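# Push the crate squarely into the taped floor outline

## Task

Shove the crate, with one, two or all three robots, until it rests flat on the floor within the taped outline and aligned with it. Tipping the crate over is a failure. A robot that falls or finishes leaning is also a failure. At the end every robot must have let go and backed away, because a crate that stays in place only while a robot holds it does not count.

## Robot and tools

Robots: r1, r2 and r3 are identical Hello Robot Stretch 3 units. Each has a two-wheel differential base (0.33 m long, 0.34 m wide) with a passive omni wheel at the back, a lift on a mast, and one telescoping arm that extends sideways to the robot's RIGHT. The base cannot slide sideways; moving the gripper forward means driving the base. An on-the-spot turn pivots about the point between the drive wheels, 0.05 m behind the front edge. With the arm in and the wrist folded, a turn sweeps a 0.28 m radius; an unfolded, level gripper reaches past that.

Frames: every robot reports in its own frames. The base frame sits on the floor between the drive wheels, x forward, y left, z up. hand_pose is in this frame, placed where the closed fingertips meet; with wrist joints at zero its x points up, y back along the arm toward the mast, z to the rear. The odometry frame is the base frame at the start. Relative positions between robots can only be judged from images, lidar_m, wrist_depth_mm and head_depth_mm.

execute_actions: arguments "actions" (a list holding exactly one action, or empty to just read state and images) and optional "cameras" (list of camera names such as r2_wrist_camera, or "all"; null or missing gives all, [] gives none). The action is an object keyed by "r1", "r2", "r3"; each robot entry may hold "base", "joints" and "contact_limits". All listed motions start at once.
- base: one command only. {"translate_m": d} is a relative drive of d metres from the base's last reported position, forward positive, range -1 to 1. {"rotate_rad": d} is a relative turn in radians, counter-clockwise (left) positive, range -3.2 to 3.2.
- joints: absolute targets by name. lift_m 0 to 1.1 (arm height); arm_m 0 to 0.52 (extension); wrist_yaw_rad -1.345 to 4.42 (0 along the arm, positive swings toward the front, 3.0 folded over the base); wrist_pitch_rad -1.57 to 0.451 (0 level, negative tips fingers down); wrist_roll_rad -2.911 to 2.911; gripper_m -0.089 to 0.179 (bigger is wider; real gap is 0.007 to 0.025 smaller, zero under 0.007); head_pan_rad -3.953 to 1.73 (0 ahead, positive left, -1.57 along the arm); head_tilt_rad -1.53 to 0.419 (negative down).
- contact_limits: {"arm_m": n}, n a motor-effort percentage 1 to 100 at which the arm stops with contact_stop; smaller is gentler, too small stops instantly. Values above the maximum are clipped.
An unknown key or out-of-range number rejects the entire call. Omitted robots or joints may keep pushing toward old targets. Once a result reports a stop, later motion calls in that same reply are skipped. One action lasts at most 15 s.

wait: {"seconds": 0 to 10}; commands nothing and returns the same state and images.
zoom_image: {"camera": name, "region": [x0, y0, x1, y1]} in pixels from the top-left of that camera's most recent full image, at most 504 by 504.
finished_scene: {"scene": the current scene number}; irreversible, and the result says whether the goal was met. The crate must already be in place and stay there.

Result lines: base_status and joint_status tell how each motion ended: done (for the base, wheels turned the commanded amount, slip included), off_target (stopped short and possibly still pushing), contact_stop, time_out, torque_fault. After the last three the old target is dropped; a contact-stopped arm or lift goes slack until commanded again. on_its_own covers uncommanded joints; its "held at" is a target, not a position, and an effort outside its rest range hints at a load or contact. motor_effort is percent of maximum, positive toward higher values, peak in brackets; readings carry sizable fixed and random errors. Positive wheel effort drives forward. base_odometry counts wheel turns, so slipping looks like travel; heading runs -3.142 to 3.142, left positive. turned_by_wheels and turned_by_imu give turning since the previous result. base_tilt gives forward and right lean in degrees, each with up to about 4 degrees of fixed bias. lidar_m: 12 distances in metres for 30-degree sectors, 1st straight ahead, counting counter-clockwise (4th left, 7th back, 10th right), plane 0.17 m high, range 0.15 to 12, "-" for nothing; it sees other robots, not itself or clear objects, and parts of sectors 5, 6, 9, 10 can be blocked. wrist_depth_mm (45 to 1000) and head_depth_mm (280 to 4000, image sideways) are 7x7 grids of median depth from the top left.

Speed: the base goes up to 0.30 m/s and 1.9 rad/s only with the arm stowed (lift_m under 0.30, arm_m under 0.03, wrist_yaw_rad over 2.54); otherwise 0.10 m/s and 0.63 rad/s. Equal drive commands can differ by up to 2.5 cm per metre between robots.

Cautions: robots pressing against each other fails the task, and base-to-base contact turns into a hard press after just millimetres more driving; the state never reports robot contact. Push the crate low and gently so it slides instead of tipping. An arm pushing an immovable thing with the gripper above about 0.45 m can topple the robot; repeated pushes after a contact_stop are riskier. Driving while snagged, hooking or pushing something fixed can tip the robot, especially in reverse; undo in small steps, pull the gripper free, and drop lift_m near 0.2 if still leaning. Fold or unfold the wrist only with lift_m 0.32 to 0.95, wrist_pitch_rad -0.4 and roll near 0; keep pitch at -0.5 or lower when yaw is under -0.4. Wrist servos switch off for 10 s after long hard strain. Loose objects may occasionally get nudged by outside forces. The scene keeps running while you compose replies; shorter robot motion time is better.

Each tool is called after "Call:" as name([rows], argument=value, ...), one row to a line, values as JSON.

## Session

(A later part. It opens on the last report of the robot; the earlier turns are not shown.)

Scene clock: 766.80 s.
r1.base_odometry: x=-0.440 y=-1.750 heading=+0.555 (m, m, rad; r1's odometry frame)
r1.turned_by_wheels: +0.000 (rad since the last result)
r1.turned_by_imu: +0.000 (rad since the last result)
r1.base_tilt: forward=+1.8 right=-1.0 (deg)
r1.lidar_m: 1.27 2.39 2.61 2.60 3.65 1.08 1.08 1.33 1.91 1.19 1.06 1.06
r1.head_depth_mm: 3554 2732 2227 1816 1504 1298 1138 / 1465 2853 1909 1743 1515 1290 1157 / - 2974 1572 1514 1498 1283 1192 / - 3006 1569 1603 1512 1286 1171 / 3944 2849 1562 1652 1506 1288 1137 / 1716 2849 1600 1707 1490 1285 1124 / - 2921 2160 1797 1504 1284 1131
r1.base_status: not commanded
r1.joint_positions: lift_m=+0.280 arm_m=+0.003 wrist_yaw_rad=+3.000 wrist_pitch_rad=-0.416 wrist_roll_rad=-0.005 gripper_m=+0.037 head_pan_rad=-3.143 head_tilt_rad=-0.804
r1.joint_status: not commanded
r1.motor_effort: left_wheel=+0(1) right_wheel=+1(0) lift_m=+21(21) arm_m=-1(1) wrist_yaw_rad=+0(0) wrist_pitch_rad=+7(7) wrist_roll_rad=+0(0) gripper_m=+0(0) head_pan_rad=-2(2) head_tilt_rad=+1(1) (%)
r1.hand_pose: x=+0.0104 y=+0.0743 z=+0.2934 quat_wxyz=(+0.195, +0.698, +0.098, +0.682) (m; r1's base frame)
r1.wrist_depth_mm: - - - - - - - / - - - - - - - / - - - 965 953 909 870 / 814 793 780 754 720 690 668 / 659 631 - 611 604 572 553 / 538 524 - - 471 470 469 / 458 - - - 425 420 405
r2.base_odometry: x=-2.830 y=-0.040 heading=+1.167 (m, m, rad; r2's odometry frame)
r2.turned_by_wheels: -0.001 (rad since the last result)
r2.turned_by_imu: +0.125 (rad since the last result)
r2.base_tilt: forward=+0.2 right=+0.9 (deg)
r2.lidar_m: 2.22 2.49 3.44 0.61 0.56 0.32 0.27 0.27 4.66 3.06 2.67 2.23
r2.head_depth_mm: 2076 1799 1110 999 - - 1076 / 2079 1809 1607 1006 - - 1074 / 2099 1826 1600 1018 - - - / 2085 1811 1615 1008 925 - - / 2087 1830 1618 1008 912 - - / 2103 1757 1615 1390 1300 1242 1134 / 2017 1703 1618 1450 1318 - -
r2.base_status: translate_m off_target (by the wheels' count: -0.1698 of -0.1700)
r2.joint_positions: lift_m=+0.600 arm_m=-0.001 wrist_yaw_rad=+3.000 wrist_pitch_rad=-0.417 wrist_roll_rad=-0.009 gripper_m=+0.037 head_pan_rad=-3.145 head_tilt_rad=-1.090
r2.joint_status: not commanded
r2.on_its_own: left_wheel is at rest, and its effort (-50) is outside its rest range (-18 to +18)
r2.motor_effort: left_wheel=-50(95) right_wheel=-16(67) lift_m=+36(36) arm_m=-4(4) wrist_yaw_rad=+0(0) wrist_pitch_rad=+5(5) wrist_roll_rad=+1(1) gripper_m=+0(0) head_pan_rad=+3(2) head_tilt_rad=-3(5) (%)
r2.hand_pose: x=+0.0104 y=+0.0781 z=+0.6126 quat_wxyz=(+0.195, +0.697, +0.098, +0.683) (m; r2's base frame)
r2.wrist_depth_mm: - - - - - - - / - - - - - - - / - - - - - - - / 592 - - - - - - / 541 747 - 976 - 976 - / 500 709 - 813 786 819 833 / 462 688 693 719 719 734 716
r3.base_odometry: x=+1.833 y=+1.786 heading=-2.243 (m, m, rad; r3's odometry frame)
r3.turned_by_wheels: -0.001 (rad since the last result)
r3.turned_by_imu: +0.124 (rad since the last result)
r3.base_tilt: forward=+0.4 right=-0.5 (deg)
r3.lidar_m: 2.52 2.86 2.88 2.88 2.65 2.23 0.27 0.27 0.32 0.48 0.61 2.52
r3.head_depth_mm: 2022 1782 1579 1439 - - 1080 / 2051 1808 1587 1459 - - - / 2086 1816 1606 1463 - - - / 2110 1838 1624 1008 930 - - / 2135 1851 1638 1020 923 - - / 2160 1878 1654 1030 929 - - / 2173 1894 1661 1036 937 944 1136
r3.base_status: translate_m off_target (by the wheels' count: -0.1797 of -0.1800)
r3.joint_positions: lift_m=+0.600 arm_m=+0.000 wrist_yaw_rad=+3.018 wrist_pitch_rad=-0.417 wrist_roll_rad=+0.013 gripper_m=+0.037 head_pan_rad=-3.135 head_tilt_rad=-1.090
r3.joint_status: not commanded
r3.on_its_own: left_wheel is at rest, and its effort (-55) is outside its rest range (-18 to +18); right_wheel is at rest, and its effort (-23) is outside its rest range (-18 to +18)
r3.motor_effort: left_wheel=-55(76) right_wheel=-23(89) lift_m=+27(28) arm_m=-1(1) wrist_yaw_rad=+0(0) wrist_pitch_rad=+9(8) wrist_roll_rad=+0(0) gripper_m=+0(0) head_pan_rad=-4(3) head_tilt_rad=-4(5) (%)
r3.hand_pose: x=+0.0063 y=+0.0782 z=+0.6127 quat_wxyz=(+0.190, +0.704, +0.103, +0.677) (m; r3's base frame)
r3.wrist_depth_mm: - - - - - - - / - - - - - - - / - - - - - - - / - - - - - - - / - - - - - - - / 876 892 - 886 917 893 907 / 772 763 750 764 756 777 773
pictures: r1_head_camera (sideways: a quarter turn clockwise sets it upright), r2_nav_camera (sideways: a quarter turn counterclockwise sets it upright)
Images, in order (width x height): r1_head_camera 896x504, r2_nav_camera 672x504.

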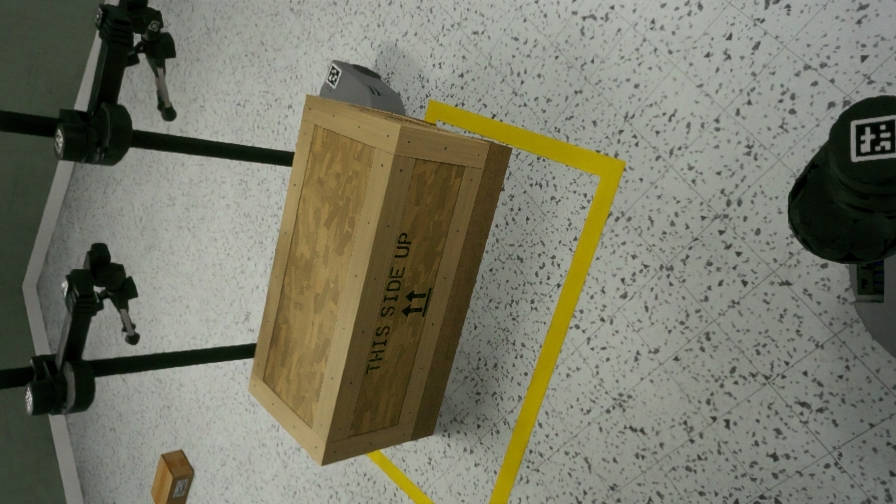

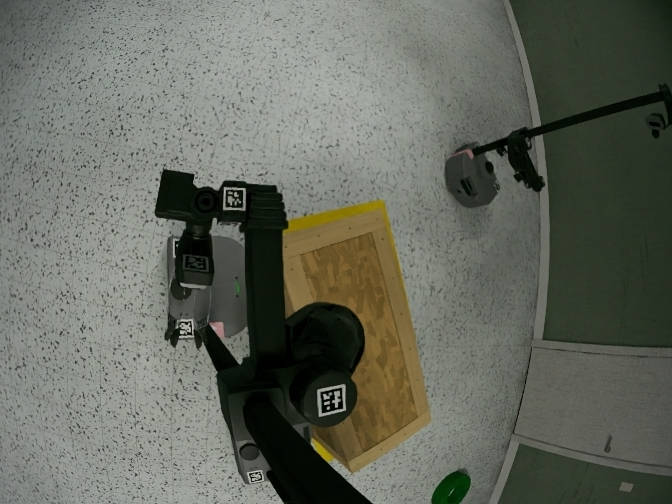

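Call:
execute_actions([
  {"r1":{"base":{"rotate_rad":-0.512}},"r2":{"base":{"rotate_rad":0.25}},"r3":{"base":{"rotate_rad":0.25}}},
], cameras=[])

Call:
execute_actions([
  {"r1":{"base":{"translate_m":-1.0},"joints":{"head_pan_rad":-1.57,"head_tilt_rad":-1.1}}},
], cameras=["r1_head_camera","r1_nav_camera"])

Scene clock: 790.07 s.
r1.base_odometry: x=-0.440 y=-1.750 heading=+0.043 (m, m, rad; r1's odometry frame)
r1.turned_by_wheels: -0.512 (rad since the last result)
r1.turned_by_imu: -0.512 (rad since the last result)
r1.base_tilt: forward=+1.9 right=-0.9 (deg)
r1.lidar_m: 1.07 1.29 2.46 2.60 2.60 3.66 1.08 1.08 1.35 1.86 1.18 1.06
r1.head_depth_mm: 3083 3002 2272 1819 1507 1297 1137 / 3182 2970 2258 1795 1504 1286 1152 / 3372 2990 2252 1809 1507 1297 1196 / 3458 3052 2238 1802 1494 1292 1171 / 3509 2998 2230 1810 1503 1291 1152 / 3583 2848 1609 1488 1496 1288 1127 / 3637 2732 1564 1423 1500 1279 1121
r1.base_status: done
r1.joint_positions: lift_m=+0.280 arm_m=+0.003 wrist_yaw_rad=+3.000 wrist_pitch_rad=-0.416 wrist_roll_rad=-0.005 gripper_m=+0.037 head_pan_rad=-3.143 head_tilt_rad=-0.803
r1.joint_status: not commanded
r1.motor_effort: left_wheel=+3(12) right_wheel=-2(8) lift_m=+21(21) arm_m=-1(1) wrist_yaw_rad=+0(1) wrist_pitch_rad=+7(7) wrist_roll_rad=+0(0) gripper_m=-1(0) head_pan_rad=-1(2) head_tilt_rad=+0(1) (%)
r1.hand_pose: x=+0.0104 y=+0.0743 z=+0.2934 quat_wxyz=(+0.195, +0.698, +0.098, +0.682) (m; r1's base frame)
r1.wrist_depth_mm: - - - - - - - / - - - - - - - / - - - - 936 895 891 / 815 795 774 733 707 689 674 / 644 628 - 599 595 564 554 / 522 522 - - 474 478 468 / 455 - - - 424 409 404
r2.base_odometry: x=-2.830 y=-0.040 heading=+1.417 (m, m, rad; r2's odometry frame)
r2.turned_by_wheels: +0.249 (rad since the last result)
r2.turned_by_imu: +0.227 (rad since the last result)
r2.base_tilt: forward=+0.2 right=+0.9 (deg)
r2.lidar_m: 2.25 2.90 3.42 0.61 0.41 0.29 0.28 0.28 3.05 3.45 2.36 2.22
r2.head_depth_mm: 2069 1798 1605 1006 - - 1074 / 2053 1823 1604 1005 - - 1074 / 2092 1813 1616 1018 - - - / 2079 1817 1607 1010 927 - - / 1777 1744 1617 1410 1289 - - / 1810 1755 1622 1446 1317 1247 1139 / 2103 1827 1617 1455 1319 - -
r2.base_status: rotate_rad off_target (by the wheels' count: +0.2492 of +0.2500)
r2.joint_positions: lift_m=+0.600 arm_m=-0.001 wrist_yaw_rad=+3.000 wrist_pitch_rad=-0.417 wrist_roll_rad=-0.009 gripper_m=+0.037 head_pan_rad=-3.145 head_tilt_rad=-1.090
r2.joint_status: not commanded
r2.on_its_own: left_wheel is at rest, and its effort (-45) is outside its rest range (-18 to +18)
r2.motor_effort: left_wheel=-45(73) right_wheel=-11(15) lift_m=+36(36) arm_m=-4(4) wrist_yaw_rad=+1(1) wrist_pitch_rad=+5(5) wrist_roll_rad=+1(1) gripper_m=+0(0) head_pan_rad=+2(2) head_tilt_rad=-4(4) (%)
r2.hand_pose: x=+0.0104 y=+0.0781 z=+0.6126 quat_wxyz=(+0.195, +0.697, +0.098, +0.683) (m; r2's base frame)
r2.wrist_depth_mm: - - - - - - - / - - - - - - - / 685 658 - - - - - / 536 592 903 - - - - / 445 600 - 947 - 965 - / 392 604 - 796 787 826 826 / 366 529 719 710 715 709 714
r3.base_odometry: x=+1.833 y=+1.786 heading=-1.993 (m, m, rad; r3's odometry frame)
r3.turned_by_wheels: +0.249 (rad since the last result)
r3.turned_by_imu: +0.228 (rad since the last result)
r3.base_tilt: forward=+0.4 right=-0.5 (deg)
r3.lidar_m: 2.56 3.03 2.88 2.93 2.38 0.29 0.28 0.29 0.38 0.49 2.67 2.52
r3.head_depth_mm: 2032 1777 1579 1433 - - 1078 / 2064 1799 1599 1458 - - - / 2092 1817 1601 1013 - - - / 2110 1833 1631 1012 942 - - / 2151 1853 1640 1014 941 - - / 2162 1882 1660 1030 945 - - / 2186 1848 1662 1036 953 1178 1121
r3.base_status: rotate_rad off_target (by the wheels' count: +0.2493 of +0.2500)
r3.joint_positions: lift_m=+0.600 arm_m=+0.000 wrist_yaw_rad=+3.018 wrist_pitch_rad=-0.417 wrist_roll_rad=+0.013 gripper_m=+0.037 head_pan_rad=-3.135 head_tilt_rad=-1.090
r3.joint_status: not commanded
r3.on_its_own: left_wheel is at rest, and its effort (-41) is outside its rest range (-18 to +18)
r3.motor_effort: left_wheel=-41(72) right_wheel=-10(12) lift_m=+27(28) arm_m=-1(1) wrist_yaw_rad=+0(0) wrist_pitch_rad=+8(8) wrist_roll_rad=+0(0) gripper_m=+1(0) head_pan_rad=-4(3) head_tilt_rad=-4(4) (%)
r3.hand_pose: x=+0.0063 y=+0.0782 z=+0.6127 quat_wxyz=(+0.190, +0.704, +0.103, +0.677) (m; r3's base frame)
r3.wrist_depth_mm: - - - - - - - / - - - - - - - / - - - - - - - / - - - - - - - / - - - - - - - / 868 895 - 877 915 897 889 / 754 767 748 757 764 771 764
pictures: none
No camera images: the call's "cameras" was empty. Leave "cameras" out to get every camera's image.

Scene clock: 795.07 s.
r1.base_odometry: x=-1.439 y=-1.794 heading=+0.043 (m, m, rad; r1's odometry frame)
r1.turned_by_wheels: +0.000 (rad since the last result)
r1.turned_by_imu: +0.002 (rad since the last result)
r1.base_tilt: forward=+1.9 right=-1.0 (deg)
r1.lidar_m: 2.00 2.42 4.63 2.51 3.04 2.75 2.76 0.39 0.25 0.25 2.19 2.00
r1.head_depth_mm: 2168 1819 1433 1015 952 1199 1112 / 2146 1820 1131 1011 939 1207 - / 2150 1280 1130 1005 922 - - / 2150 1287 1144 1053 1273 - - / 2147 1837 1611 1446 1305 1190 1090 / 2070 1822 1611 1440 1298 1189 1089 / 2027 1843 1613 1443 1306 1186 1091
r1.base_status: done
r1.joint_positions: lift_m=+0.280 arm_m=+0.003 wrist_yaw_rad=+3.000 wrist_pitch_rad=-0.416 wrist_roll_rad=-0.005 gripper_m=+0.037 head_pan_rad=-1.577 head_tilt_rad=-1.087
r1.joint_status: all done
r1.motor_effort: left_wheel=+4(8) right_wheel=-1(11) lift_m=+21(21) arm_m=-1(1) wrist_yaw_rad=-1(1) wrist_pitch_rad=+7(7) wrist_roll_rad=+0(0) gripper_m=+0(0) head_pan_rad=+4(34) head_tilt_rad=-5(20) (%)
r1.hand_pose: x=+0.0104 y=+0.0743 z=+0.2934 quat_wxyz=(+0.195, +0.698, +0.098, +0.682) (m; r1's base frame)
r1.wrist_depth_mm: - - - - - - - / - - - - - - - / - - - - 961 890 889 / 806 786 750 734 722 699 665 / 639 638 - 591 620 567 541 / 533 522 - - 475 481 466 / 452 - - - 410 412 400
r2.base_odometry: x=-2.830 y=-0.040 heading=+1.417 (m, m, rad; r2's odometry frame)
r2.turned_by_wheels: +0.000 (rad since the last result)
r2.turned_by_imu: -0.001 (rad since the last result)
r2.base_tilt: forward=+0.3 right=+1.0 (deg)
r2.lidar_m: 2.25 2.90 3.43 0.61 0.41 0.29 0.28 0.28 3.05 3.44 2.37 2.22
r2.head_depth_mm: 2073 1802 1610 998 - - 1074 / 2083 1813 1604 1004 - - 1074 / 2074 1817 1607 1016 - - - / 2090 1810 1611 1010 924 - - / 2102 1817 1593 1282 1294 - - / 2093 1836 1019 1269 1269 1252 1136 / 2109 1829 1632 1274 1284 - -
r2.base_status: not commanded
r2.joint_positions: lift_m=+0.600 arm_m=-0.001 wrist_yaw_rad=+3.000 wrist_pitch_rad=-0.417 wrist_roll_rad=-0.009 gripper_m=+0.037 head_pan_rad=-3.145 head_tilt_rad=-1.090
r2.joint_status: not commanded
r2.on_its_own: left_wheel is at rest, and its effort (-44) is outside its rest range (-18 to +18)
r2.motor_effort: left_wheel=-44(44) right_wheel=-10(11) lift_m=+36(36) arm_m=-4(4) wrist_yaw_rad=+0(1) wrist_pitch_rad=+5(5) wrist_roll_rad=+1(1) gripper_m=+0(0) head_pan_rad=+2(2) head_tilt_rad=-4(4) (%)
r2.hand_pose: x=+0.0104 y=+0.0781 z=+0.6126 quat_wxyz=(+0.195, +0.697, +0.098, +0.683) (m; r2's base frame)
r2.wrist_depth_mm: - - - - - - - / - - - - - - - / 686 664 - - - - - / 542 594 911 - - - - / 444 589 - 985 - 977 - / 390 605 - 813 798 810 831 / 366 532 700 703 716 712 716
r3.base_odometry: x=+1.833 y=+1.786 heading=-1.993 (m, m, rad; r3's odometry frame)
r3.turned_by_wheels: +0.000 (rad since the last result)
r3.turned_by_imu: -0.001 (rad since the last result)
r3.base_tilt: forward=+0.4 right=-0.6 (deg)
r3.lidar_m: 2.56 3.04 2.88 2.93 2.38 0.29 0.28 0.29 0.38 0.49 2.67 2.52
r3.head_depth_mm: 2039 1774 1580 1419 - - 1075 / 2051 1785 1585 1450 - - - / 2097 1827 1615 1014 - - - / 2103 1835 1620 1013 937 - - / 2144 1856 1636 1019 935 - - / 2164 1881 1655 1029 943 - - / 2171 1900 1667 1034 949 1176 1116
r3.base_status: not commanded
r3.joint_positions: lift_m=+0.600 arm_m=+0.000 wrist_yaw_rad=+3.018 wrist_pitch_rad=-0.417 wrist_roll_rad=+0.013 gripper_m=+0.037 head_pan_rad=-3.135 head_tilt_rad=-1.090
r3.joint_status: not commanded
r3.on_its_own: left_wheel is at rest, and its effort (-41) is outside its rest range (-18 to +18)
r3.motor_effort: left_wheel=-41(41) right_wheel=-10(10) lift_m=+27(27) arm_m=-1(1) wrist_yaw_rad=-1(0) wrist_pitch_rad=+8(8) wrist_roll_rad=+0(0) gripper_m=+0(0) head_pan_rad=-3(3) head_tilt_rad=-5(5) (%)
r3.hand_pose: x=+0.0063 y=+0.0782 z=+0.6127 quat_wxyz=(+0.190, +0.704, +0.103, +0.677) (m; r3's base frame)
r3.wrist_depth_mm: - - - - - - - / - - - - - - - / - - - - - - - / - - - - - - - / - - - - - - - / 887 880 - 877 906 885 890 / 754 761 746 762 765 764 767
pictures: r1_head_camera (sideways: a quarter turn clockwise sets it upright), r1_nav_camera (sideways: a quarter turn counterclockwise sets it upright)
Images, in order (width x height): r1_head_camera 896x504, r1_nav_camera 672x504.

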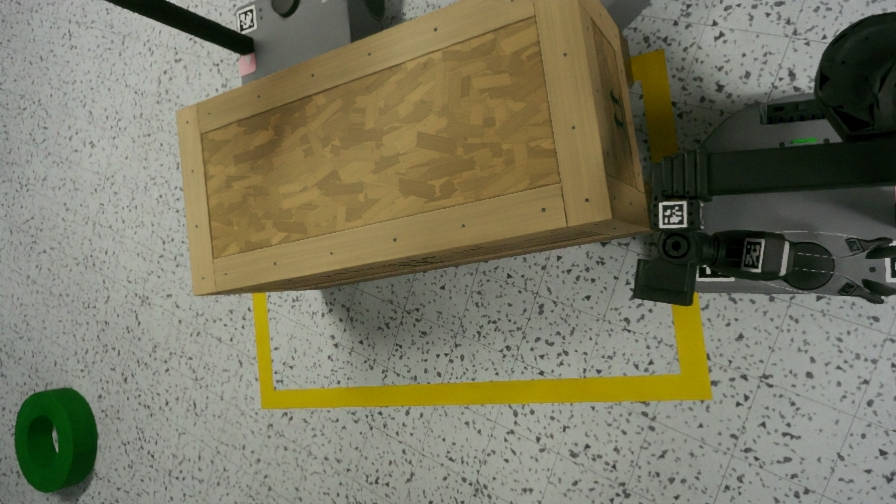

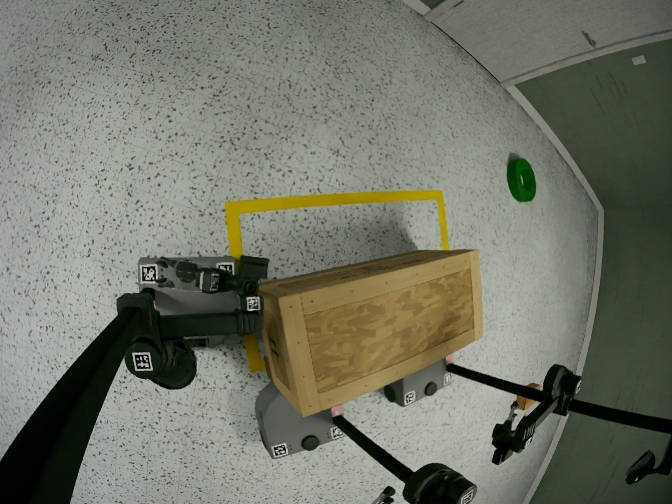

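Call:
execute_actions([
  {"r1":{"base":{"translate_m":-0.1},"joints":{"lift_m":0.52}}},
], cameras=[])

Call:
execute_actions([
  {"r1":{"base":{"rotate_rad":-1.42},"joints":{"lift_m":0.8,"head_pan_rad":0.0,"head_tilt_rad":-1.3}}},
], cameras=["r1_head_camera","r1_nav_camera"])

Scene clock: 806.77 s.
r1.base_odometry: x=-1.539 y=-1.798 heading=+0.043 (m, m, rad; r1's odometry frame)
r1.turned_by_wheels: +0.000 (rad since the last result)
r1.turned_by_imu: +0.000 (rad since the last result)
r1.base_tilt: forward=+1.9 right=-1.1 (deg)
r1.lidar_m: 2.09 2.54 4.66 2.53 2.96 2.65 2.67 0.41 0.27 0.24 2.30 2.09
r1.head_depth_mm: 2063 1831 1484 1462 1118 1177 1124 / 2138 1844 1397 1009 941 1195 - / 2144 1274 1127 1009 924 - - / 2119 1281 1128 1008 921 - - / 2112 1798 1179 1394 1304 1182 1095 / 2133 1848 1615 1435 1300 1182 1085 / 2020 1833 1608 1447 1302 1184 1092
r1.base_status: done
r1.joint_positions: lift_m=+0.520 arm_m=+0.003 wrist_yaw_rad=+3.000 wrist_pitch_rad=-0.416 wrist_roll_rad=-0.005 gripper_m=+0.037 head_pan_rad=-1.576 head_tilt_rad=-1.087
r1.joint_status: all done
r1.motor_effort: left_wheel=+2(14) right_wheel=-2(11) lift_m=+39(42) arm_m=-1(1) wrist_yaw_rad=-1(0) wrist_pitch_rad=+7(7) wrist_roll_rad=+0(0) gripper_m=-1(0) head_pan_rad=+3(4) head_tilt_rad=-5(5) (%)
r1.hand_pose: x=+0.0104 y=+0.0743 z=+0.5327 quat_wxyz=(+0.195, +0.698, +0.098, +0.682) (m; r1's base frame)
r1.wrist_depth_mm: - - - - - - - / - - - - - - - / - - - - - - - / - - - - - - - / - - - 969 963 890 888 / 835 826 - 777 742 745 731 / 732 706 697 682 659 642 632
r2.base_odometry: x=-2.830 y=-0.040 heading=+1.417 (m, m, rad; r2's odometry frame)
r2.turned_by_wheels: +0.000 (rad since the last result)
r2.turned_by_imu: -0.001 (rad since the last result)
r2.base_tilt: forward=+0.2 right=+0.9 (deg)
r2.lidar_m: 2.26 2.91 3.43 0.61 0.41 0.29 0.28 0.28 3.07 3.48 2.36 2.22
r2.head_depth_mm: 2069 1796 1595 998 - - 1075 / 2082 1825 1592 1009 - - 1077 / 2081 1811 1614 1023 - - - / 2089 1815 1615 1007 929 - - / 2077 1819 1610 1291 1281 - - / 2135 1832 1540 1266 1195 1245 1134 / 2108 1820 729 1270 1198 - -
r2.base_status: not commanded
r2.joint_positions: lift_m=+0.600 arm_m=-0.001 wrist_yaw_rad=+3.000 wrist_pitch_rad=-0.417 wrist_roll_rad=-0.009 gripper_m=+0.037 head_pan_rad=-3.145 head_tilt_rad=-1.090
r2.joint_status: not commanded
r2.on_its_own: left_wheel is at rest, and its effort (-44) is outside its rest range (-18 to +18)
r2.motor_effort: left_wheel=-44(45) right_wheel=-10(10) lift_m=+36(36) arm_m=-4(4) wrist_yaw_rad=+0(1) wrist_pitch_rad=+5(5) wrist_roll_rad=+1(1) gripper_m=+0(1) head_pan_rad=+2(2) head_tilt_rad=-3(4) (%)
r2.hand_pose: x=+0.0104 y=+0.0781 z=+0.6126 quat_wxyz=(+0.195, +0.697, +0.098, +0.683) (m; r2's base frame)
r2.wrist_depth_mm: - - - - - - - / - - - - - - - / 684 676 - - - - - / 536 600 911 - - - - / 449 584 - 968 - 952 - / 393 613 - 802 790 822 814 / 366 538 708 715 720 711 711
r3.base_odometry: x=+1.833 y=+1.786 heading=-1.993 (m, m, rad; r3's odometry frame)
r3.turned_by_wheels: +0.000 (rad since the last result)
r3.turned_by_imu: -0.001 (rad since the last result)
r3.base_tilt: forward=+0.5 right=-0.6 (deg)
r3.lidar_m: 2.56 3.05 2.87 2.94 2.37 0.29 0.28 0.29 0.38 0.49 2.67 2.52
r3.head_depth_mm: 2042 1770 1579 1426 - - 1079 / 2055 1806 1598 1453 - - - / 2073 1829 1606 1012 - - - / 2121 1843 1618 1010 939 - - / 2135 1858 1635 1022 935 - - / 2152 1872 1650 1030 942 - - / 2171 1896 1668 1041 949 1178 1116
r3.base_status: not commanded
r3.joint_positions: lift_m=+0.600 arm_m=+0.000 wrist_yaw_rad=+3.018 wrist_pitch_rad=-0.417 wrist_roll_rad=+0.013 gripper_m=+0.037 head_pan_rad=-3.135 head_tilt_rad=-1.090
r3.joint_status: not commanded
r3.on_its_own: left_wheel is at rest, and its effort (-41) is outside its rest range (-18 to +18)
r3.motor_effort: left_wheel=-41(41) right_wheel=-10(10) lift_m=+27(27) arm_m=-1(1) wrist_yaw_rad=-1(1) wrist_pitch_rad=+8(9) wrist_roll_rad=+0(0) gripper_m=+1(0) head_pan_rad=-4(4) head_tilt_rad=-3(4) (%)
r3.hand_pose: x=+0.0063 y=+0.0782 z=+0.6127 quat_wxyz=(+0.190, +0.704, +0.103, +0.677) (m; r3's base frame)
r3.wrist_depth_mm: - - - - - - - / - - - - - - - / - - - - - - - / - - - - - - - / - - - - - - - / 878 879 - 901 916 883 888 / 755 755 742 768 761 750 768
pictures: none
No camera images: the call's "cameras" was empty. Leave "cameras" out to get every camera's image.

Scene clock: 810.13 s.
r1.base_odometry: x=-1.539 y=-1.798 heading=-1.376 (m, m, rad; r1's odometry frame)
r1.turned_by_wheels: -1.420 (rad since the last result)
r1.turned_by_imu: -1.425 (rad since the last result)
r1.base_tilt: forward=+1.9 right=-1.0 (deg)
r1.lidar_m: 0.24 2.16 2.09 2.16 2.90 2.54 2.57 2.78 2.66 2.74 0.34 0.25
r1.head_depth_mm: 1616 1087 995 935 1239 1211 1128 / 1138 1045 987 932 1250 - 1118 / 1125 1048 982 936 1245 - 1114 / 1145 1054 991 933 1254 - 1105 / 1621 1499 1415 1332 1254 - 1106 / 1614 1502 1401 1311 1247 1187 1114 / 1603 1494 1397 1322 1242 1172 1105
r1.base_status: done
r1.joint_positions: lift_m=+0.800 arm_m=+0.003 wrist_yaw_rad=+3.000 wrist_pitch_rad=-0.416 wrist_roll_rad=-0.005 gripper_m=+0.037 head_pan_rad=-0.007 head_tilt_rad=-1.285
r1.joint_status: all done
r1.motor_effort: left_wheel=+3(9) right_wheel=-2(5) lift_m=+38(41) arm_m=-1(1) wrist_yaw_rad=-1(0) wrist_pitch_rad=+7(7) wrist_roll_rad=+0(0) gripper_m=-1(0) head_pan_rad=+3(30) head_tilt_rad=-6(18) (%)
r1.hand_pose: x=+0.0104 y=+0.0743 z=+0.8127 quat_wxyz=(+0.195, +0.698, +0.098, +0.682) (m; r1's base frame)
r1.wrist_depth_mm: - - - - - - - / - - - - - - - / - - - - - - - / - - - - - - - / - - - - - - - / - - - - - - - / - 996 984 985 980 929 906
r2.base_odometry: x=-2.830 y=-0.040 heading=+1.417 (m, m, rad; r2's odometry frame)
r2.turned_by_wheels: +0.000 (rad since the last result)
r2.turned_by_imu: -0.001 (rad since the last result)
r2.base_tilt: forward=+0.2 right=+0.9 (deg)
r2.lidar_m: 2.26 2.92 3.42 0.61 0.41 0.29 0.28 0.28 3.05 3.45 2.37 2.21
r2.head_depth_mm: 2083 1801 1598 1002 - - 1078 / 2060 1818 1607 1008 - - 1078 / 2078 1817 1613 1021 - - - / 2090 1818 1605 1006 924 - - / 2085 1816 1611 1412 1292 - - / 2094 1834 1615 1368 1300 1246 1128 / 2090 1838 1628 1278 1265 - -
r2.base_status: not commanded
r2.joint_positions: lift_m=+0.600 arm_m=-0.001 wrist_yaw_rad=+3.000 wrist_pitch_rad=-0.417 wrist_roll_rad=-0.009 gripper_m=+0.037 head_pan_rad=-3.145 head_tilt_rad=-1.090
r2.joint_status: not commanded
r2.on_its_own: left_wheel is at rest, and its effort (-45) is outside its rest range (-18 to +18)
r2.motor_effort: left_wheel=-45(44) right_wheel=-10(10) lift_m=+36(36) arm_m=-4(4) wrist_yaw_rad=+0(1) wrist_pitch_rad=+5(5) wrist_roll_rad=+1(1) gripper_m=+1(0) head_pan_rad=+3(2) head_tilt_rad=-4(4) (%)
r2.hand_pose: x=+0.0104 y=+0.0781 z=+0.6126 quat_wxyz=(+0.195, +0.697, +0.098, +0.683) (m; r2's base frame)
r2.wrist_depth_mm: - - - - - - - / - - - - - - - / 682 670 - - - - - / 535 589 905 - - - - / 446 590 - 973 - 985 - / 390 611 - 814 802 831 828 / 364 533 714 705 714 727 728
r3.base_odometry: x=+1.833 y=+1.786 heading=-1.993 (m, m, rad; r3's odometry frame)
r3.turned_by_wheels: +0.000 (rad since the last result)
r3.turned_by_imu: -0.001 (rad since the last result)
r3.base_tilt: forward=+0.4 right=-0.6 (deg)
r3.lidar_m: 2.57 3.04 2.88 2.94 2.38 0.29 0.28 0.29 0.38 0.49 2.67 2.52
r3.head_depth_mm: 2040 1777 1581 1427 - - 1079 / 2063 1795 1598 1460 - - - / 2087 1817 1616 1014 - - - / 2105 1822 1622 1011 940 - - / 2136 1837 1632 1018 938 - - / 2155 1874 1658 1030 942 - - / 2186 1897 1668 1039 949 1179 1122
r3.base_status: not commanded
r3.joint_positions: lift_m=+0.600 arm_m=+0.000 wrist_yaw_rad=+3.018 wrist_pitch_rad=-0.417 wrist_roll_rad=+0.013 gripper_m=+0.037 head_pan_rad=-3.135 head_tilt_rad=-1.090
r3.joint_status: not commanded
r3.on_its_own: left_wheel is at rest, and its effort (-41) is outside its rest range (-18 to +18)
r3.motor_effort: left_wheel=-41(41) right_wheel=-10(10) lift_m=+27(27) arm_m=-1(1) wrist_yaw_rad=-1(0) wrist_pitch_rad=+8(9) wrist_roll_rad=+0(0) gripper_m=+1(0) head_pan_rad=-4(4) head_tilt_rad=-5(4) (%)
r3.hand_pose: x=+0.0063 y=+0.0782 z=+0.6127 quat_wxyz=(+0.190, +0.704, +0.103, +0.677) (m; r3's base frame)
r3.wrist_depth_mm: - - - - - - - / - - - - - - - / - - - - - - - / - - - - - - - / - - - - - - - / 874 876 - 875 914 876 871 / 755 766 738 768 767 774 767
pictures: r1_head_camera (sideways: a quarter turn clockwise sets it upright), r1_nav_camera (sideways: a quarter turn counterclockwise sets it upright)
Images, in order (width x height): r1_head_camera 896x504, r1_nav_camera 672x504.

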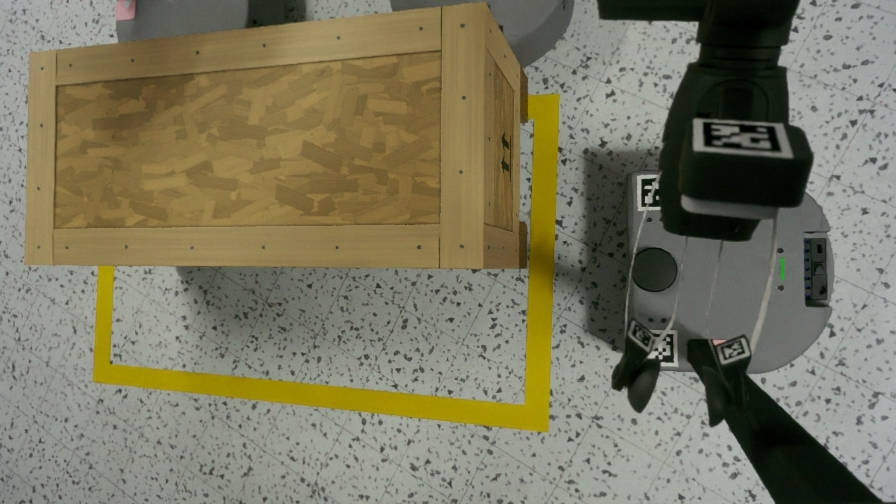

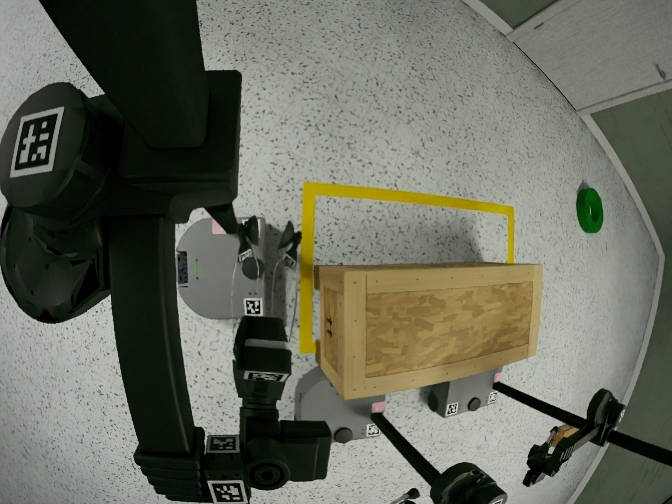

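Call:
execute_actions([
  {"r1":{"base":{"translate_m":0.18}},"r2":{"base":{"translate_m":-0.045}},"r3":{"base":{"translate_m":-0.03}}},
], cameras=[])

Call:
execute_actions([
  {"r1":{"base":{"translate_m":0.10}},"r2":{"base":{"translate_m":-0.09}},"r3":{"base":{"translate_m":-0.09}}},
], cameras=["r1_head_camera","r1_nav_camera"])

Scene clock: 818.57 s.
r1.base_odometry: x=-1.505 y=-1.974 heading=-1.376 (m, m, rad; r1's odometry frame)
r1.turned_by_wheels: +0.000 (rad since the last result)
r1.turned_by_imu: +0.000 (rad since the last result)
r1.base_tilt: forward=+1.9 right=-1.0 (deg)
r1.lidar_m: - 2.07 2.00 2.06 2.77 2.70 2.71 2.86 2.73 0.24 0.15 -
r1.head_depth_mm: 1628 1324 1249 933 882 1202 1124 / 1636 1053 984 927 876 - 1132 / 1620 1049 984 924 876 - 1119 / 1614 1041 977 920 868 - 1109 / 1610 1507 1408 1327 1255 - 1110 / 1601 1494 1407 1317 1245 1189 1113 / 1600 1490 1399 1328 1248 1177 1100
r1.base_status: done
r1.joint_positions: lift_m=+0.800 arm_m=+0.003 wrist_yaw_rad=+3.000 wrist_pitch_rad=-0.416 wrist_roll_rad=-0.005 gripper_m=+0.037 head_pan_rad=-0.007 head_tilt_rad=-1.285
r1.joint_status: not commanded
r1.motor_effort: left_wheel=+4(10) right_wheel=-1(3) lift_m=+38(39) arm_m=-1(1) wrist_yaw_rad=+0(0) wrist_pitch_rad=+7(7) wrist_roll_rad=+0(0) gripper_m=+0(0) head_pan_rad=+3(3) head_tilt_rad=-6(6) (%)
r1.hand_pose: x=+0.0104 y=+0.0743 z=+0.8127 quat_wxyz=(+0.195, +0.698, +0.098, +0.682) (m; r1's base frame)
r1.wrist_depth_mm: - - - - - - - / - - - - - - - / - - - - - - - / - - - - - - - / - - - - - - - / - - - - - - - / - 990 988 982 964 932 924
r2.base_odometry: x=-2.837 y=-0.084 heading=+1.416 (m, m, rad; r2's odometry frame)
r2.turned_by_wheels: -0.001 (rad since the last result)
r2.turned_by_imu: +0.015 (rad since the last result)
r2.base_tilt: forward=+0.3 right=+1.0 (deg)
r2.lidar_m: 2.29 2.98 3.44 0.61 0.41 0.29 0.28 0.28 3.05 3.44 2.38 2.24
r2.head_depth_mm: 2078 1800 1599 1000 - - 1072 / 2102 1801 1612 1002 - - 1076 / 2071 1820 1604 1015 - - - / 2066 1810 1611 1005 925 - - / 2104 1818 1615 1251 1233 - - / 2099 932 1563 1267 1266 1242 1135 / 538 522 1626 1417 1298 - -
r2.base_status: translate_m off_target (by the wheels' count: -0.0447 of -0.0450)
r2.joint_positions: lift_m=+0.600 arm_m=-0.001 wrist_yaw_rad=+3.000 wrist_pitch_rad=-0.417 wrist_roll_rad=-0.009 gripper_m=+0.037 head_pan_rad=-3.145 head_tilt_rad=-1.090
r2.joint_status: not commanded
r2.on_its_own: left_wheel is at rest, and its effort (-60) is outside its rest range (-18 to +18); right_wheel is at rest, and its effort (-39) is outside its rest range (-18 to +18)
r2.motor_effort: left_wheel=-60(79) right_wheel=-39(60) lift_m=+36(37) arm_m=-4(4) wrist_yaw_rad=+0(0) wrist_pitch_rad=+5(5) wrist_roll_rad=+0(1) gripper_m=+0(0) head_pan_rad=+3(1) head_tilt_rad=-3(4) (%)
r2.hand_pose: x=+0.0104 y=+0.0781 z=+0.6126 quat_wxyz=(+0.195, +0.697, +0.098, +0.683) (m; r2's base frame)
r2.wrist_depth_mm: - - - - - - - / - - - - - - - / 679 662 - - - - - / 539 590 923 - - - - / 444 574 - 973 - 965 - / 390 594 - 801 798 828 825 / 364 524 695 720 708 718 722
r3.base_odometry: x=+1.845 y=+1.813 heading=-1.993 (m, m, rad; r3's odometry frame)
r3.turned_by_wheels: +0.001 (rad since the last result)
r3.turned_by_imu: +0.003 (rad since the last result)
r3.base_tilt: forward=+0.4 right=-0.6 (deg)
r3.lidar_m: 2.59 3.06 2.89 2.96 2.34 0.29 0.28 0.29 0.38 0.49 2.69 2.54
r3.head_depth_mm: 2041 1789 1575 1437 - - 1077 / 2070 1794 1584 1458 - - - / 2090 1815 1610 1016 - - - / 2109 1840 1619 1011 940 - - / 2151 1860 1635 1018 939 - - / 2162 1879 1647 1029 939 - - / 2184 1893 1662 1039 950 1169 1121
r3.base_status: translate_m off_target (by the wheels' count: -0.0298 of -0.0300)
r3.joint_positions: lift_m=+0.600 arm_m=+0.000 wrist_yaw_rad=+3.018 wrist_pitch_rad=-0.417 wrist_roll_rad=+0.013 gripper_m=+0.037 head_pan_rad=-3.135 head_tilt_rad=-1.090
r3.joint_status: not commanded
r3.on_its_own: left_wheel is at rest, and its effort (-21) is outside its rest range (-18 to +18); right_wheel is at rest, and its effort (-59) is outside its rest range (-18 to +18)
r3.motor_effort: left_wheel=-21(66) right_wheel=-59(70) lift_m=+27(27) arm_m=-1(1) wrist_yaw_rad=+0(1) wrist_pitch_rad=+9(8) wrist_roll_rad=+0(0) gripper_m=+0(0) head_pan_rad=-3(3) head_tilt_rad=-3(4) (%)
r3.hand_pose: x=+0.0063 y=+0.0782 z=+0.6127 quat_wxyz=(+0.190, +0.704, +0.103, +0.677) (m; r3's base frame)
r3.wrist_depth_mm: - - - - - - - / - - - - - - - / - - - - - - - / - - - - - - - / - - - - - - - / 870 880 - 873 913 886 887 / 755 766 742 771 773 769 765
pictures: none
No camera images: the call's "cameras" was empty. Leave "cameras" out to get every camera's image.

Scene clock: 821.80 s.
r1.base_odometry: x=-1.485 y=-2.072 heading=-1.376 (m, m, rad; r1's odometry frame)
r1.turned_by_wheels: +0.000 (rad since the last result)
r1.turned_by_imu: +0.008 (rad since the last result)
r1.base_tilt: forward=+1.8 right=-1.0 (deg)
r1.lidar_m: - 2.03 1.96 2.02 2.74 2.71 2.72 2.91 2.78 0.19 0.15 -
r1.head_depth_mm: 1631 1323 1260 946 889 1208 1128 / 1620 1047 983 926 879 - 1129 / 1628 1043 981 920 875 - 1122 / 1610 1041 980 919 867 - 1114 / 1603 1483 1391 1308 1247 - 1109 / 1607 1492 1400 1309 1243 1193 1111 / 1597 1480 1395 1312 1246 1179 1098
r1.base_status: translate_m off_target (by the wheels' count: +0.0997 of +0.1000)
r1.joint_positions: lift_m=+0.800 arm_m=+0.003 wrist_yaw_rad=+2.999 wrist_pitch_rad=-0.416 wrist_roll_rad=-0.005 gripper_m=+0.037 head_pan_rad=-0.006 head_tilt_rad=-1.288
r1.joint_status: not commanded
r1.on_its_own: left_wheel is at rest, and its effort (+60) is outside its rest range (-18 to +18); right_wheel is at rest, and its effort (+35) is outside its rest range (-18 to +18)
r1.motor_effort: left_wheel=+60(75) right_wheel=+35(43) lift_m=+38(39) arm_m=-1(1) wrist_yaw_rad=+1(1) wrist_pitch_rad=+7(7) wrist_roll_rad=+0(0) gripper_m=+0(0) head_pan_rad=+3(3) head_tilt_rad=-5(6) (%)
r1.hand_pose: x=+0.0106 y=+0.0743 z=+0.8127 quat_wxyz=(+0.195, +0.698, +0.097, +0.682) (m; r1's base frame)
r1.wrist_depth_mm: - - - - - - - / - - - - - - - / - - - - - - - / - - - - - - - / - - - - - - - / - - - - - - - / - 997 981 969 983 929 915
r2.base_odometry: x=-2.851 y=-0.173 heading=+1.415 (m, m, rad; r2's odometry frame)
r2.turned_by_wheels: -0.001 (rad since the last result)
r2.turned_by_imu: -0.020 (rad since the last result)
r2.base_tilt: forward=+0.2 right=+0.9 (deg)
r2.lidar_m: 2.33 2.99 3.44 0.61 0.42 0.29 0.28 0.28 3.03 3.60 2.45 2.29
r2.head_depth_mm: 2080 1801 1599 1001 - - 1075 / 2098 1823 1599 1005 - - 1074 / 2093 1825 1603 1015 - - - / 2087 1821 1606 1008 926 - - / 2095 1820 1617 1238 1196 - - / 2099 497 1549 1268 1226 1244 1134 / 531 488 1628 1413 1296 - -
r2.base_status: translate_m off_target (by the wheels' count: -0.0897 of -0.0900)
r2.joint_positions: lift_m=+0.600 arm_m=-0.001 wrist_yaw_rad=+3.000 wrist_pitch_rad=-0.417 wrist_roll_rad=-0.009 gripper_m=+0.037 head_pan_rad=-3.145 head_tilt_rad=-1.090
r2.joint_status: not commanded
r2.on_its_own: left_wheel is at rest, and its effort (-56) is outside its rest range (-18 to +18); right_wheel is at rest, and its effort (-31) is outside its rest range (-18 to +18)
r2.motor_effort: left_wheel=-56(91) right_wheel=-31(59) lift_m=+36(36) arm_m=-4(4) wrist_yaw_rad=+0(0) wrist_pitch_rad=+5(5) wrist_roll_rad=+1(1) gripper_m=-1(0) head_pan_rad=+3(3) head_tilt_rad=-4(3) (%)
r2.hand_pose: x=+0.0104 y=+0.0781 z=+0.6127 quat_wxyz=(+0.195, +0.697, +0.098, +0.683) (m; r2's base frame)
r2.wrist_depth_mm: - - - - - - - / - - - - - - - / 683 665 - - - - - / 537 614 891 - - - - / 457 617 - 973 - 957 - / 396 623 - 816 784 804 837 / 375 557 692 717 715 715 719
r3.base_odometry: x=+1.881 y=+1.895 heading=-1.993 (m, m, rad; r3's odometry frame)
r3.turned_by_wheels: -0.001 (rad since the last result)
r3.turned_by_imu: -0.027 (rad since the last result)
r3.base_tilt: forward=+0.4 right=-0.6 (deg)
r3.lidar_m: 2.64 3.11 2.91 2.96 2.30 0.29 0.28 0.28 0.37 0.49 2.78 2.61
r3.head_depth_mm: 1981 1773 1575 1430 - - 1076 / 2049 1790 1594 1453 - - - / 2086 1811 1608 1015 - - - / 2114 1833 1625 1011 937 - - / 2144 1853 1627 1018 935 - 1083 / 2162 1866 1646 1032 944 - - / 2192 1895 1664 1036 938 1139 1113
r3.base_status: translate_m off_target (by the wheels' count: -0.0897 of -0.0900)
r3.joint_positions: lift_m=+0.600 arm_m=+0.000 wrist_yaw_rad=+3.018 wrist_pitch_rad=-0.417 wrist_roll_rad=+0.013 gripper_m=+0.037 head_pan_rad=-3.135 head_tilt_rad=-1.090
r3.joint_status: not commanded
r3.on_its_own: left_wheel is at rest, and its effort (-60) is outside its rest range (-18 to +18); right_wheel is at rest, and its effort (-45) is outside its rest range (-18 to +18)
r3.motor_effort: left_wheel=-60(89) right_wheel=-45(70) lift_m=+27(27) arm_m=-1(1) wrist_yaw_rad=+0(0) wrist_pitch_rad=+8(8) wrist_roll_rad=+0(0) gripper_m=+0(0) head_pan_rad=-4(3) head_tilt_rad=-5(5) (%)
r3.hand_pose: x=+0.0063 y=+0.0782 z=+0.6127 quat_wxyz=(+0.190, +0.704, +0.103, +0.677) (m; r3's base frame)
r3.wrist_depth_mm: - - - - - - - / - - - - - - - / - - - - - - - / - - - - - - - / - - - - - - - / 867 882 - 869 915 900 900 / 749 764 730 761 771 781 764
pictures: r1_head_camera (sideways: a quarter turn clockwise sets it upright), r1_nav_camera (sideways: a quarter turn counterclockwise sets it upright)
Images, in order (width x height): r1_head_camera 896x504, r1_nav_camera 672x504.

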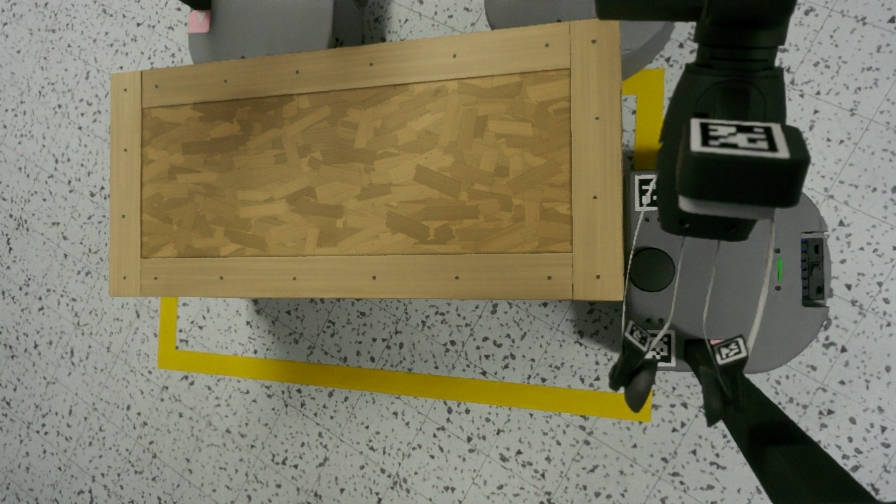

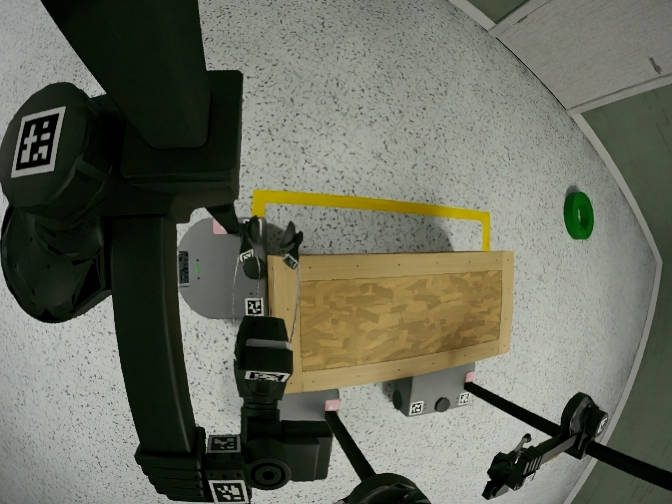

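Call:
execute_actions(actions=[])

Scene clock: 836.57 s.
r1.base_odometry: x=-1.485 y=-2.072 heading=-1.376 (m, m, rad; r1's odometry frame)
r1.turned_by_wheels: +0.000 (rad since the last result)
r1.turned_by_imu: +0.000 (rad since the last result)
r1.base_tilt: forward=+1.9 right=-1.0 (deg)
r1.lidar_m: - 2.02 1.96 2.02 2.74 2.71 2.72 2.90 2.76 0.20 0.15 -
r1.head_depth_mm: 1637 1327 1261 947 887 1199 1129 / 1615 1054 987 923 880 - 1124 / 1609 1047 976 919 879 - 1121 / 1618 1041 978 920 871 - 1117 / 1612 1478 1392 1310 1245 - 1115 / 1604 1480 1403 1315 1250 1187 1124 / 1590 1492 1396 1305 1238 1177 1105
r1.base_status: translate_m off_target (by the wheels' count: +0.0997 of +0.1000)
r1.joint_positions: lift_m=+0.800 arm_m=+0.003 wrist_yaw_rad=+2.999 wrist_pitch_rad=-0.416 wrist_roll_rad=-0.005 gripper_m=+0.037 head_pan_rad=-0.006 head_tilt_rad=-1.288
r1.joint_status: not commanded
r1.on_its_own: left_wheel is at rest, and its effort (+59) is outside its rest range (-18 to +18); right_wheel is at rest, and its effort (+35) is outside its rest range (-18 to +18)
r1.motor_effort: left_wheel=+59(75) right_wheel=+35(43) lift_m=+38(39) arm_m=-1(1) wrist_yaw_rad=+0(1) wrist_pitch_rad=+7(7) wrist_roll_rad=+0(0) gripper_m=+0(0) head_pan_rad=+3(3) head_tilt_rad=-5(6) (%)
r1.hand_pose: x=+0.0106 y=+0.0743 z=+0.8127 quat_wxyz=(+0.195, +0.698, +0.097, +0.682) (m; r1's base frame)
r1.wrist_depth_mm: - - - - - - - / - - - - - - - / - - - - - - - / - - - - - - - / - - - - - - - / - - - - - - - / - - 984 988 956 920 919
r2.base_odometry: x=-2.851 y=-0.173 heading=+1.415 (m, m, rad; r2's odometry frame)
r2.turned_by_wheels: +0.000 (rad since the last result)
r2.turned_by_imu: +0.000 (rad since the last result)
r2.base_tilt: forward=+0.3 right=+1.0 (deg)
r2.lidar_m: 2.33 3.00 3.46 0.61 0.43 0.29 0.28 0.28 3.04 3.60 2.45 2.29
r2.head_depth_mm: 2068 1813 1604 1001 - - 1076 / 2101 1809 1599 1001 - - 1074 / 2097 1826 1602 1022 - - - / 2090 1830 1613 1005 925 - - / 2080 1830 1605 1232 1194 - - / 2118 496 1552 1270 1234 1244 1131 / 531 488 1615 1405 1293 - -
r2.base_status: translate_m off_target (by the wheels' count: -0.0897 of -0.0900)
r2.joint_positions: lift_m=+0.600 arm_m=-0.001 wrist_yaw_rad=+3.000 wrist_pitch_rad=-0.417 wrist_roll_rad=-0.009 gripper_m=+0.037 head_pan_rad=-3.145 head_tilt_rad=-1.090
r2.joint_status: not commanded
r2.on_its_own: left_wheel is at rest, and its effort (-56) is outside its rest range (-18 to +18); right_wheel is at rest, and its effort (-31) is outside its rest range (-18 to +18)
r2.motor_effort: left_wheel=-56(91) right_wheel=-31(59) lift_m=+36(36) arm_m=-4(4) wrist_yaw_rad=+0(0) wrist_pitch_rad=+5(5) wrist_roll_rad=+1(1) gripper_m=+1(0) head_pan_rad=+2(3) head_tilt_rad=-3(3) (%)
r2.hand_pose: x=+0.0104 y=+0.0781 z=+0.6127 quat_wxyz=(+0.195, +0.697, +0.098, +0.683) (m; r2's base frame)
r2.wrist_depth_mm: - - - - - - - / - - - - - - - / 693 676 - - - - - / 539 622 911 - - - - / 453 617 - 970 - 976 - / 397 633 - 822 802 835 830 / 375 549 696 703 715 715 713
r3.base_odometry: x=+1.881 y=+1.895 heading=-1.993 (m, m, rad; r3's odometry frame)
r3.turned_by_wheels: +0.000 (rad since the last result)
r3.turned_by_imu: +0.000 (rad since the last result)
r3.base_tilt: forward=+0.4 right=-0.6 (deg)
r3.lidar_m: 2.65 3.10 2.91 2.96 2.29 0.29 0.28 0.28 0.37 0.49 2.78 2.60
r3.head_depth_mm: 2003 1775 1578 1434 - - 1079 / 2042 1795 1592 1463 - - - / 2076 1820 1606 1011 - - - / 2113 1831 1628 1009 934 - - / 2134 1848 1637 1018 938 - 1084 / 2168 1873 1648 1028 944 - - / 2180 1904 1660 1038 939 1136 1118
r3.base_status: translate_m off_target (by the wheels' count: -0.0897 of -0.0900)
r3.joint_positions: lift_m=+0.600 arm_m=+0.000 wrist_yaw_rad=+3.018 wrist_pitch_rad=-0.417 wrist_roll_rad=+0.013 gripper_m=+0.037 head_pan_rad=-3.135 head_tilt_rad=-1.090
r3.joint_status: not commanded
r3.on_its_own: left_wheel is at rest, and its effort (-60) is outside its rest range (-18 to +18); right_wheel is at rest, and its effort (-46) is outside its rest range (-18 to +18)
r3.motor_effort: left_wheel=-60(89) right_wheel=-46(70) lift_m=+27(27) arm_m=-1(1) wrist_yaw_rad=-1(0) wrist_pitch_rad=+9(8) wrist_roll_rad=+0(0) gripper_m=+0(0) head_pan_rad=-3(3) head_tilt_rad=-4(5) (%)
r3.hand_pose: x=+0.0063 y=+0.0782 z=+0.6127 quat_wxyz=(+0.190, +0.704, +0.103, +0.677) (m; r3's base frame)
r3.wrist_depth_mm: - - - - - - - / - - - - - - - / - - - - - - - / - - - - - - - / - - - - - - - / 873 860 - 887 918 892 881 / 758 764 739 765 769 772 759
pictures: r1_head_camera (sideways: a quarter turn clockwise sets it upright), r1_nav_camera (sideways: a quarter turn counterclockwise sets it upright), r1_wrist_camera, r2_head_camera (sideways: a quarter turn clockwise sets it upright), r2_nav_camera (sideways: a quarter turn counterclockwise sets it upright), r2_wrist_camera, r3_head_camera (sideways: a quarter turn clockwise sets it upright), r3_nav_camera (sideways: a quarter turn counterclockwise sets it upright), r3_wrist_camera
Images, in order (width x height): r1_head_camera 896x504, r1_nav_camera 672x504, r1_wrist_camera 644x364, r2_head_camera 896x504, r2_nav_camera 672x504, r2_wrist_camera 644x364, r3_head_camera 896x504, r3_nav_camera 672x504, r3_wrist_camera 644x364.

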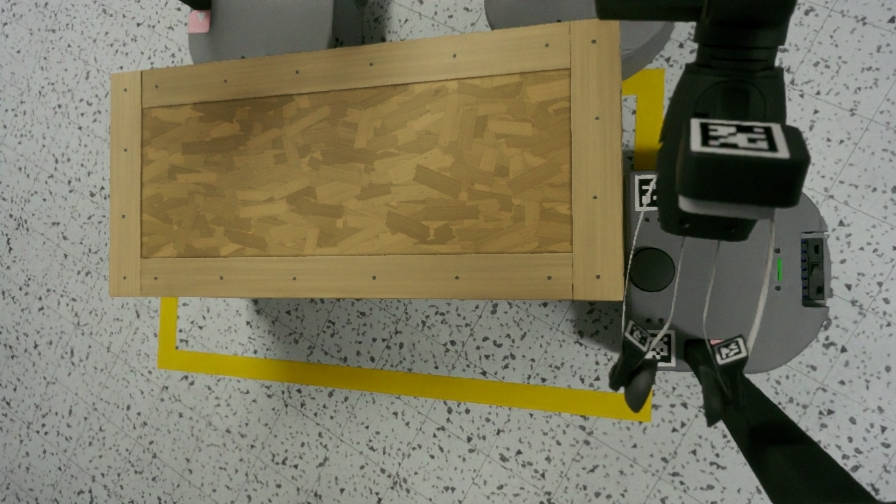

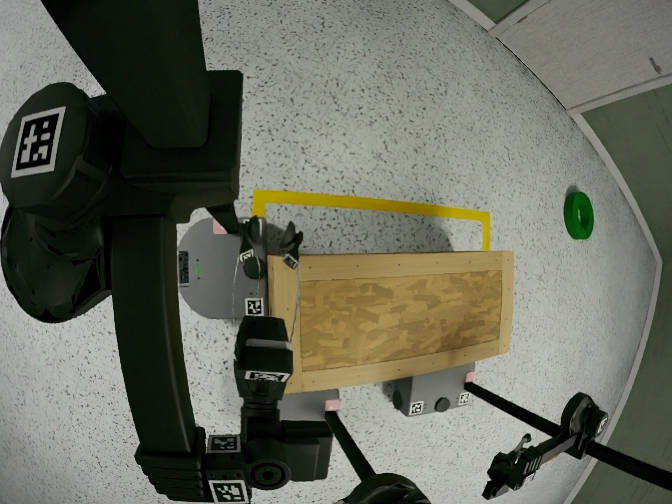

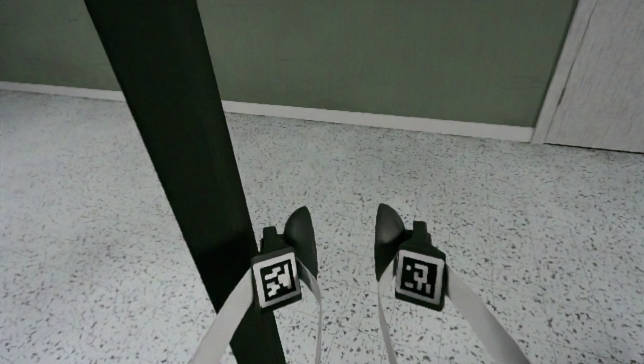

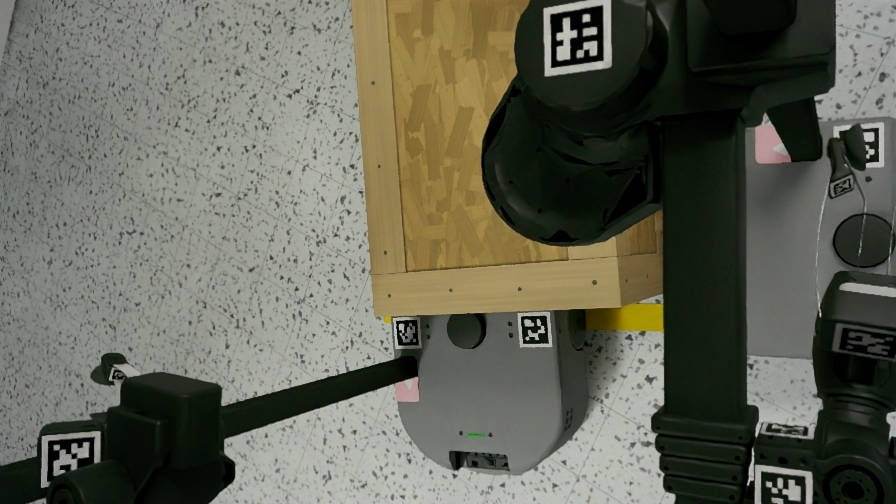

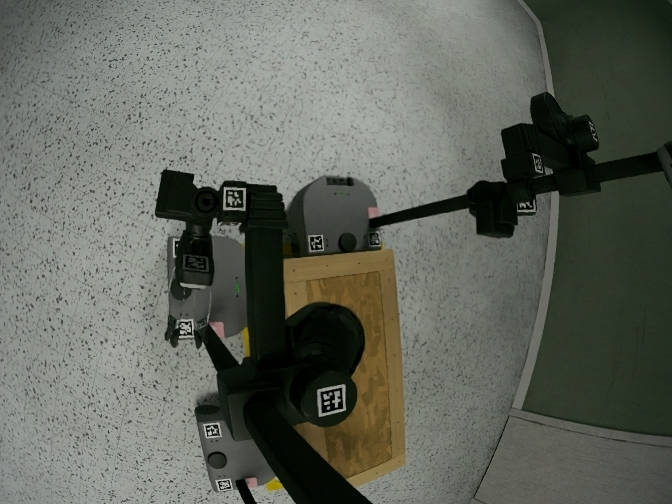

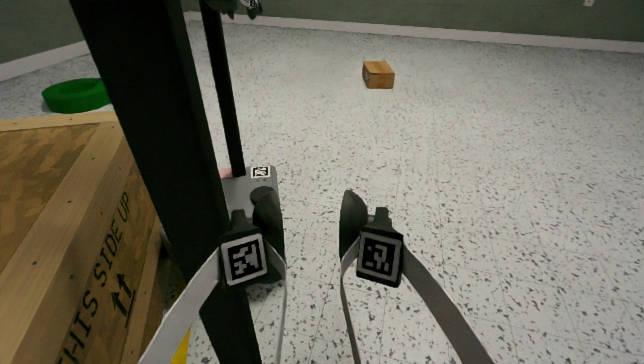

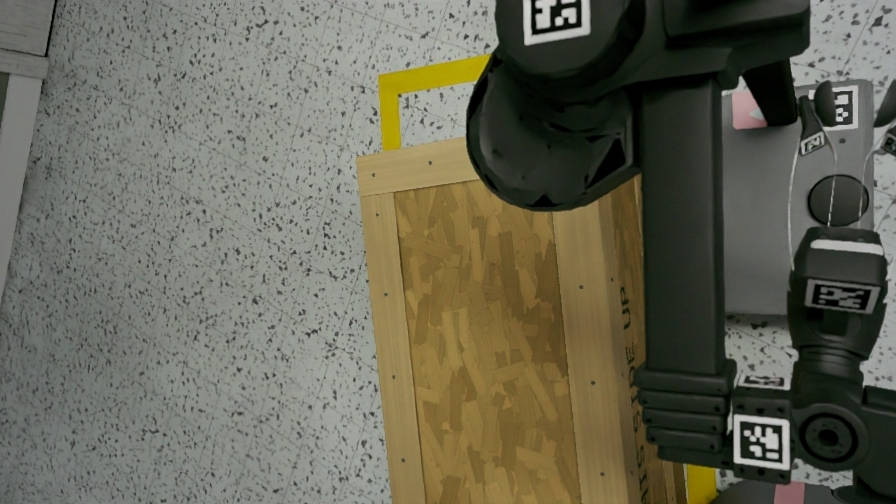

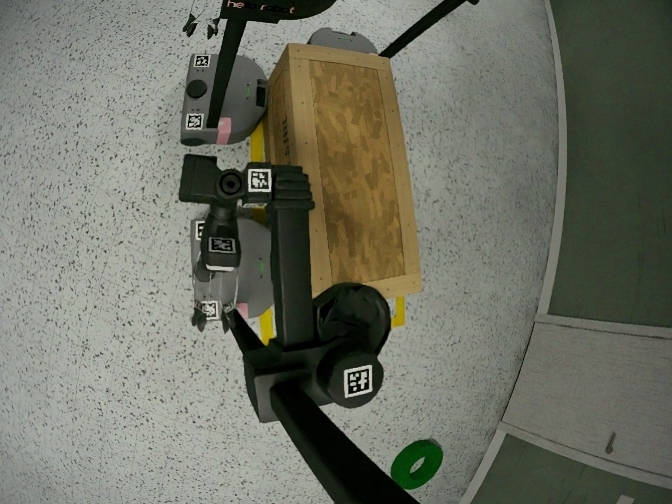

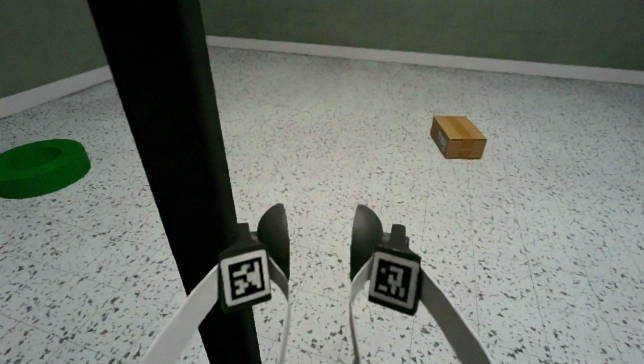

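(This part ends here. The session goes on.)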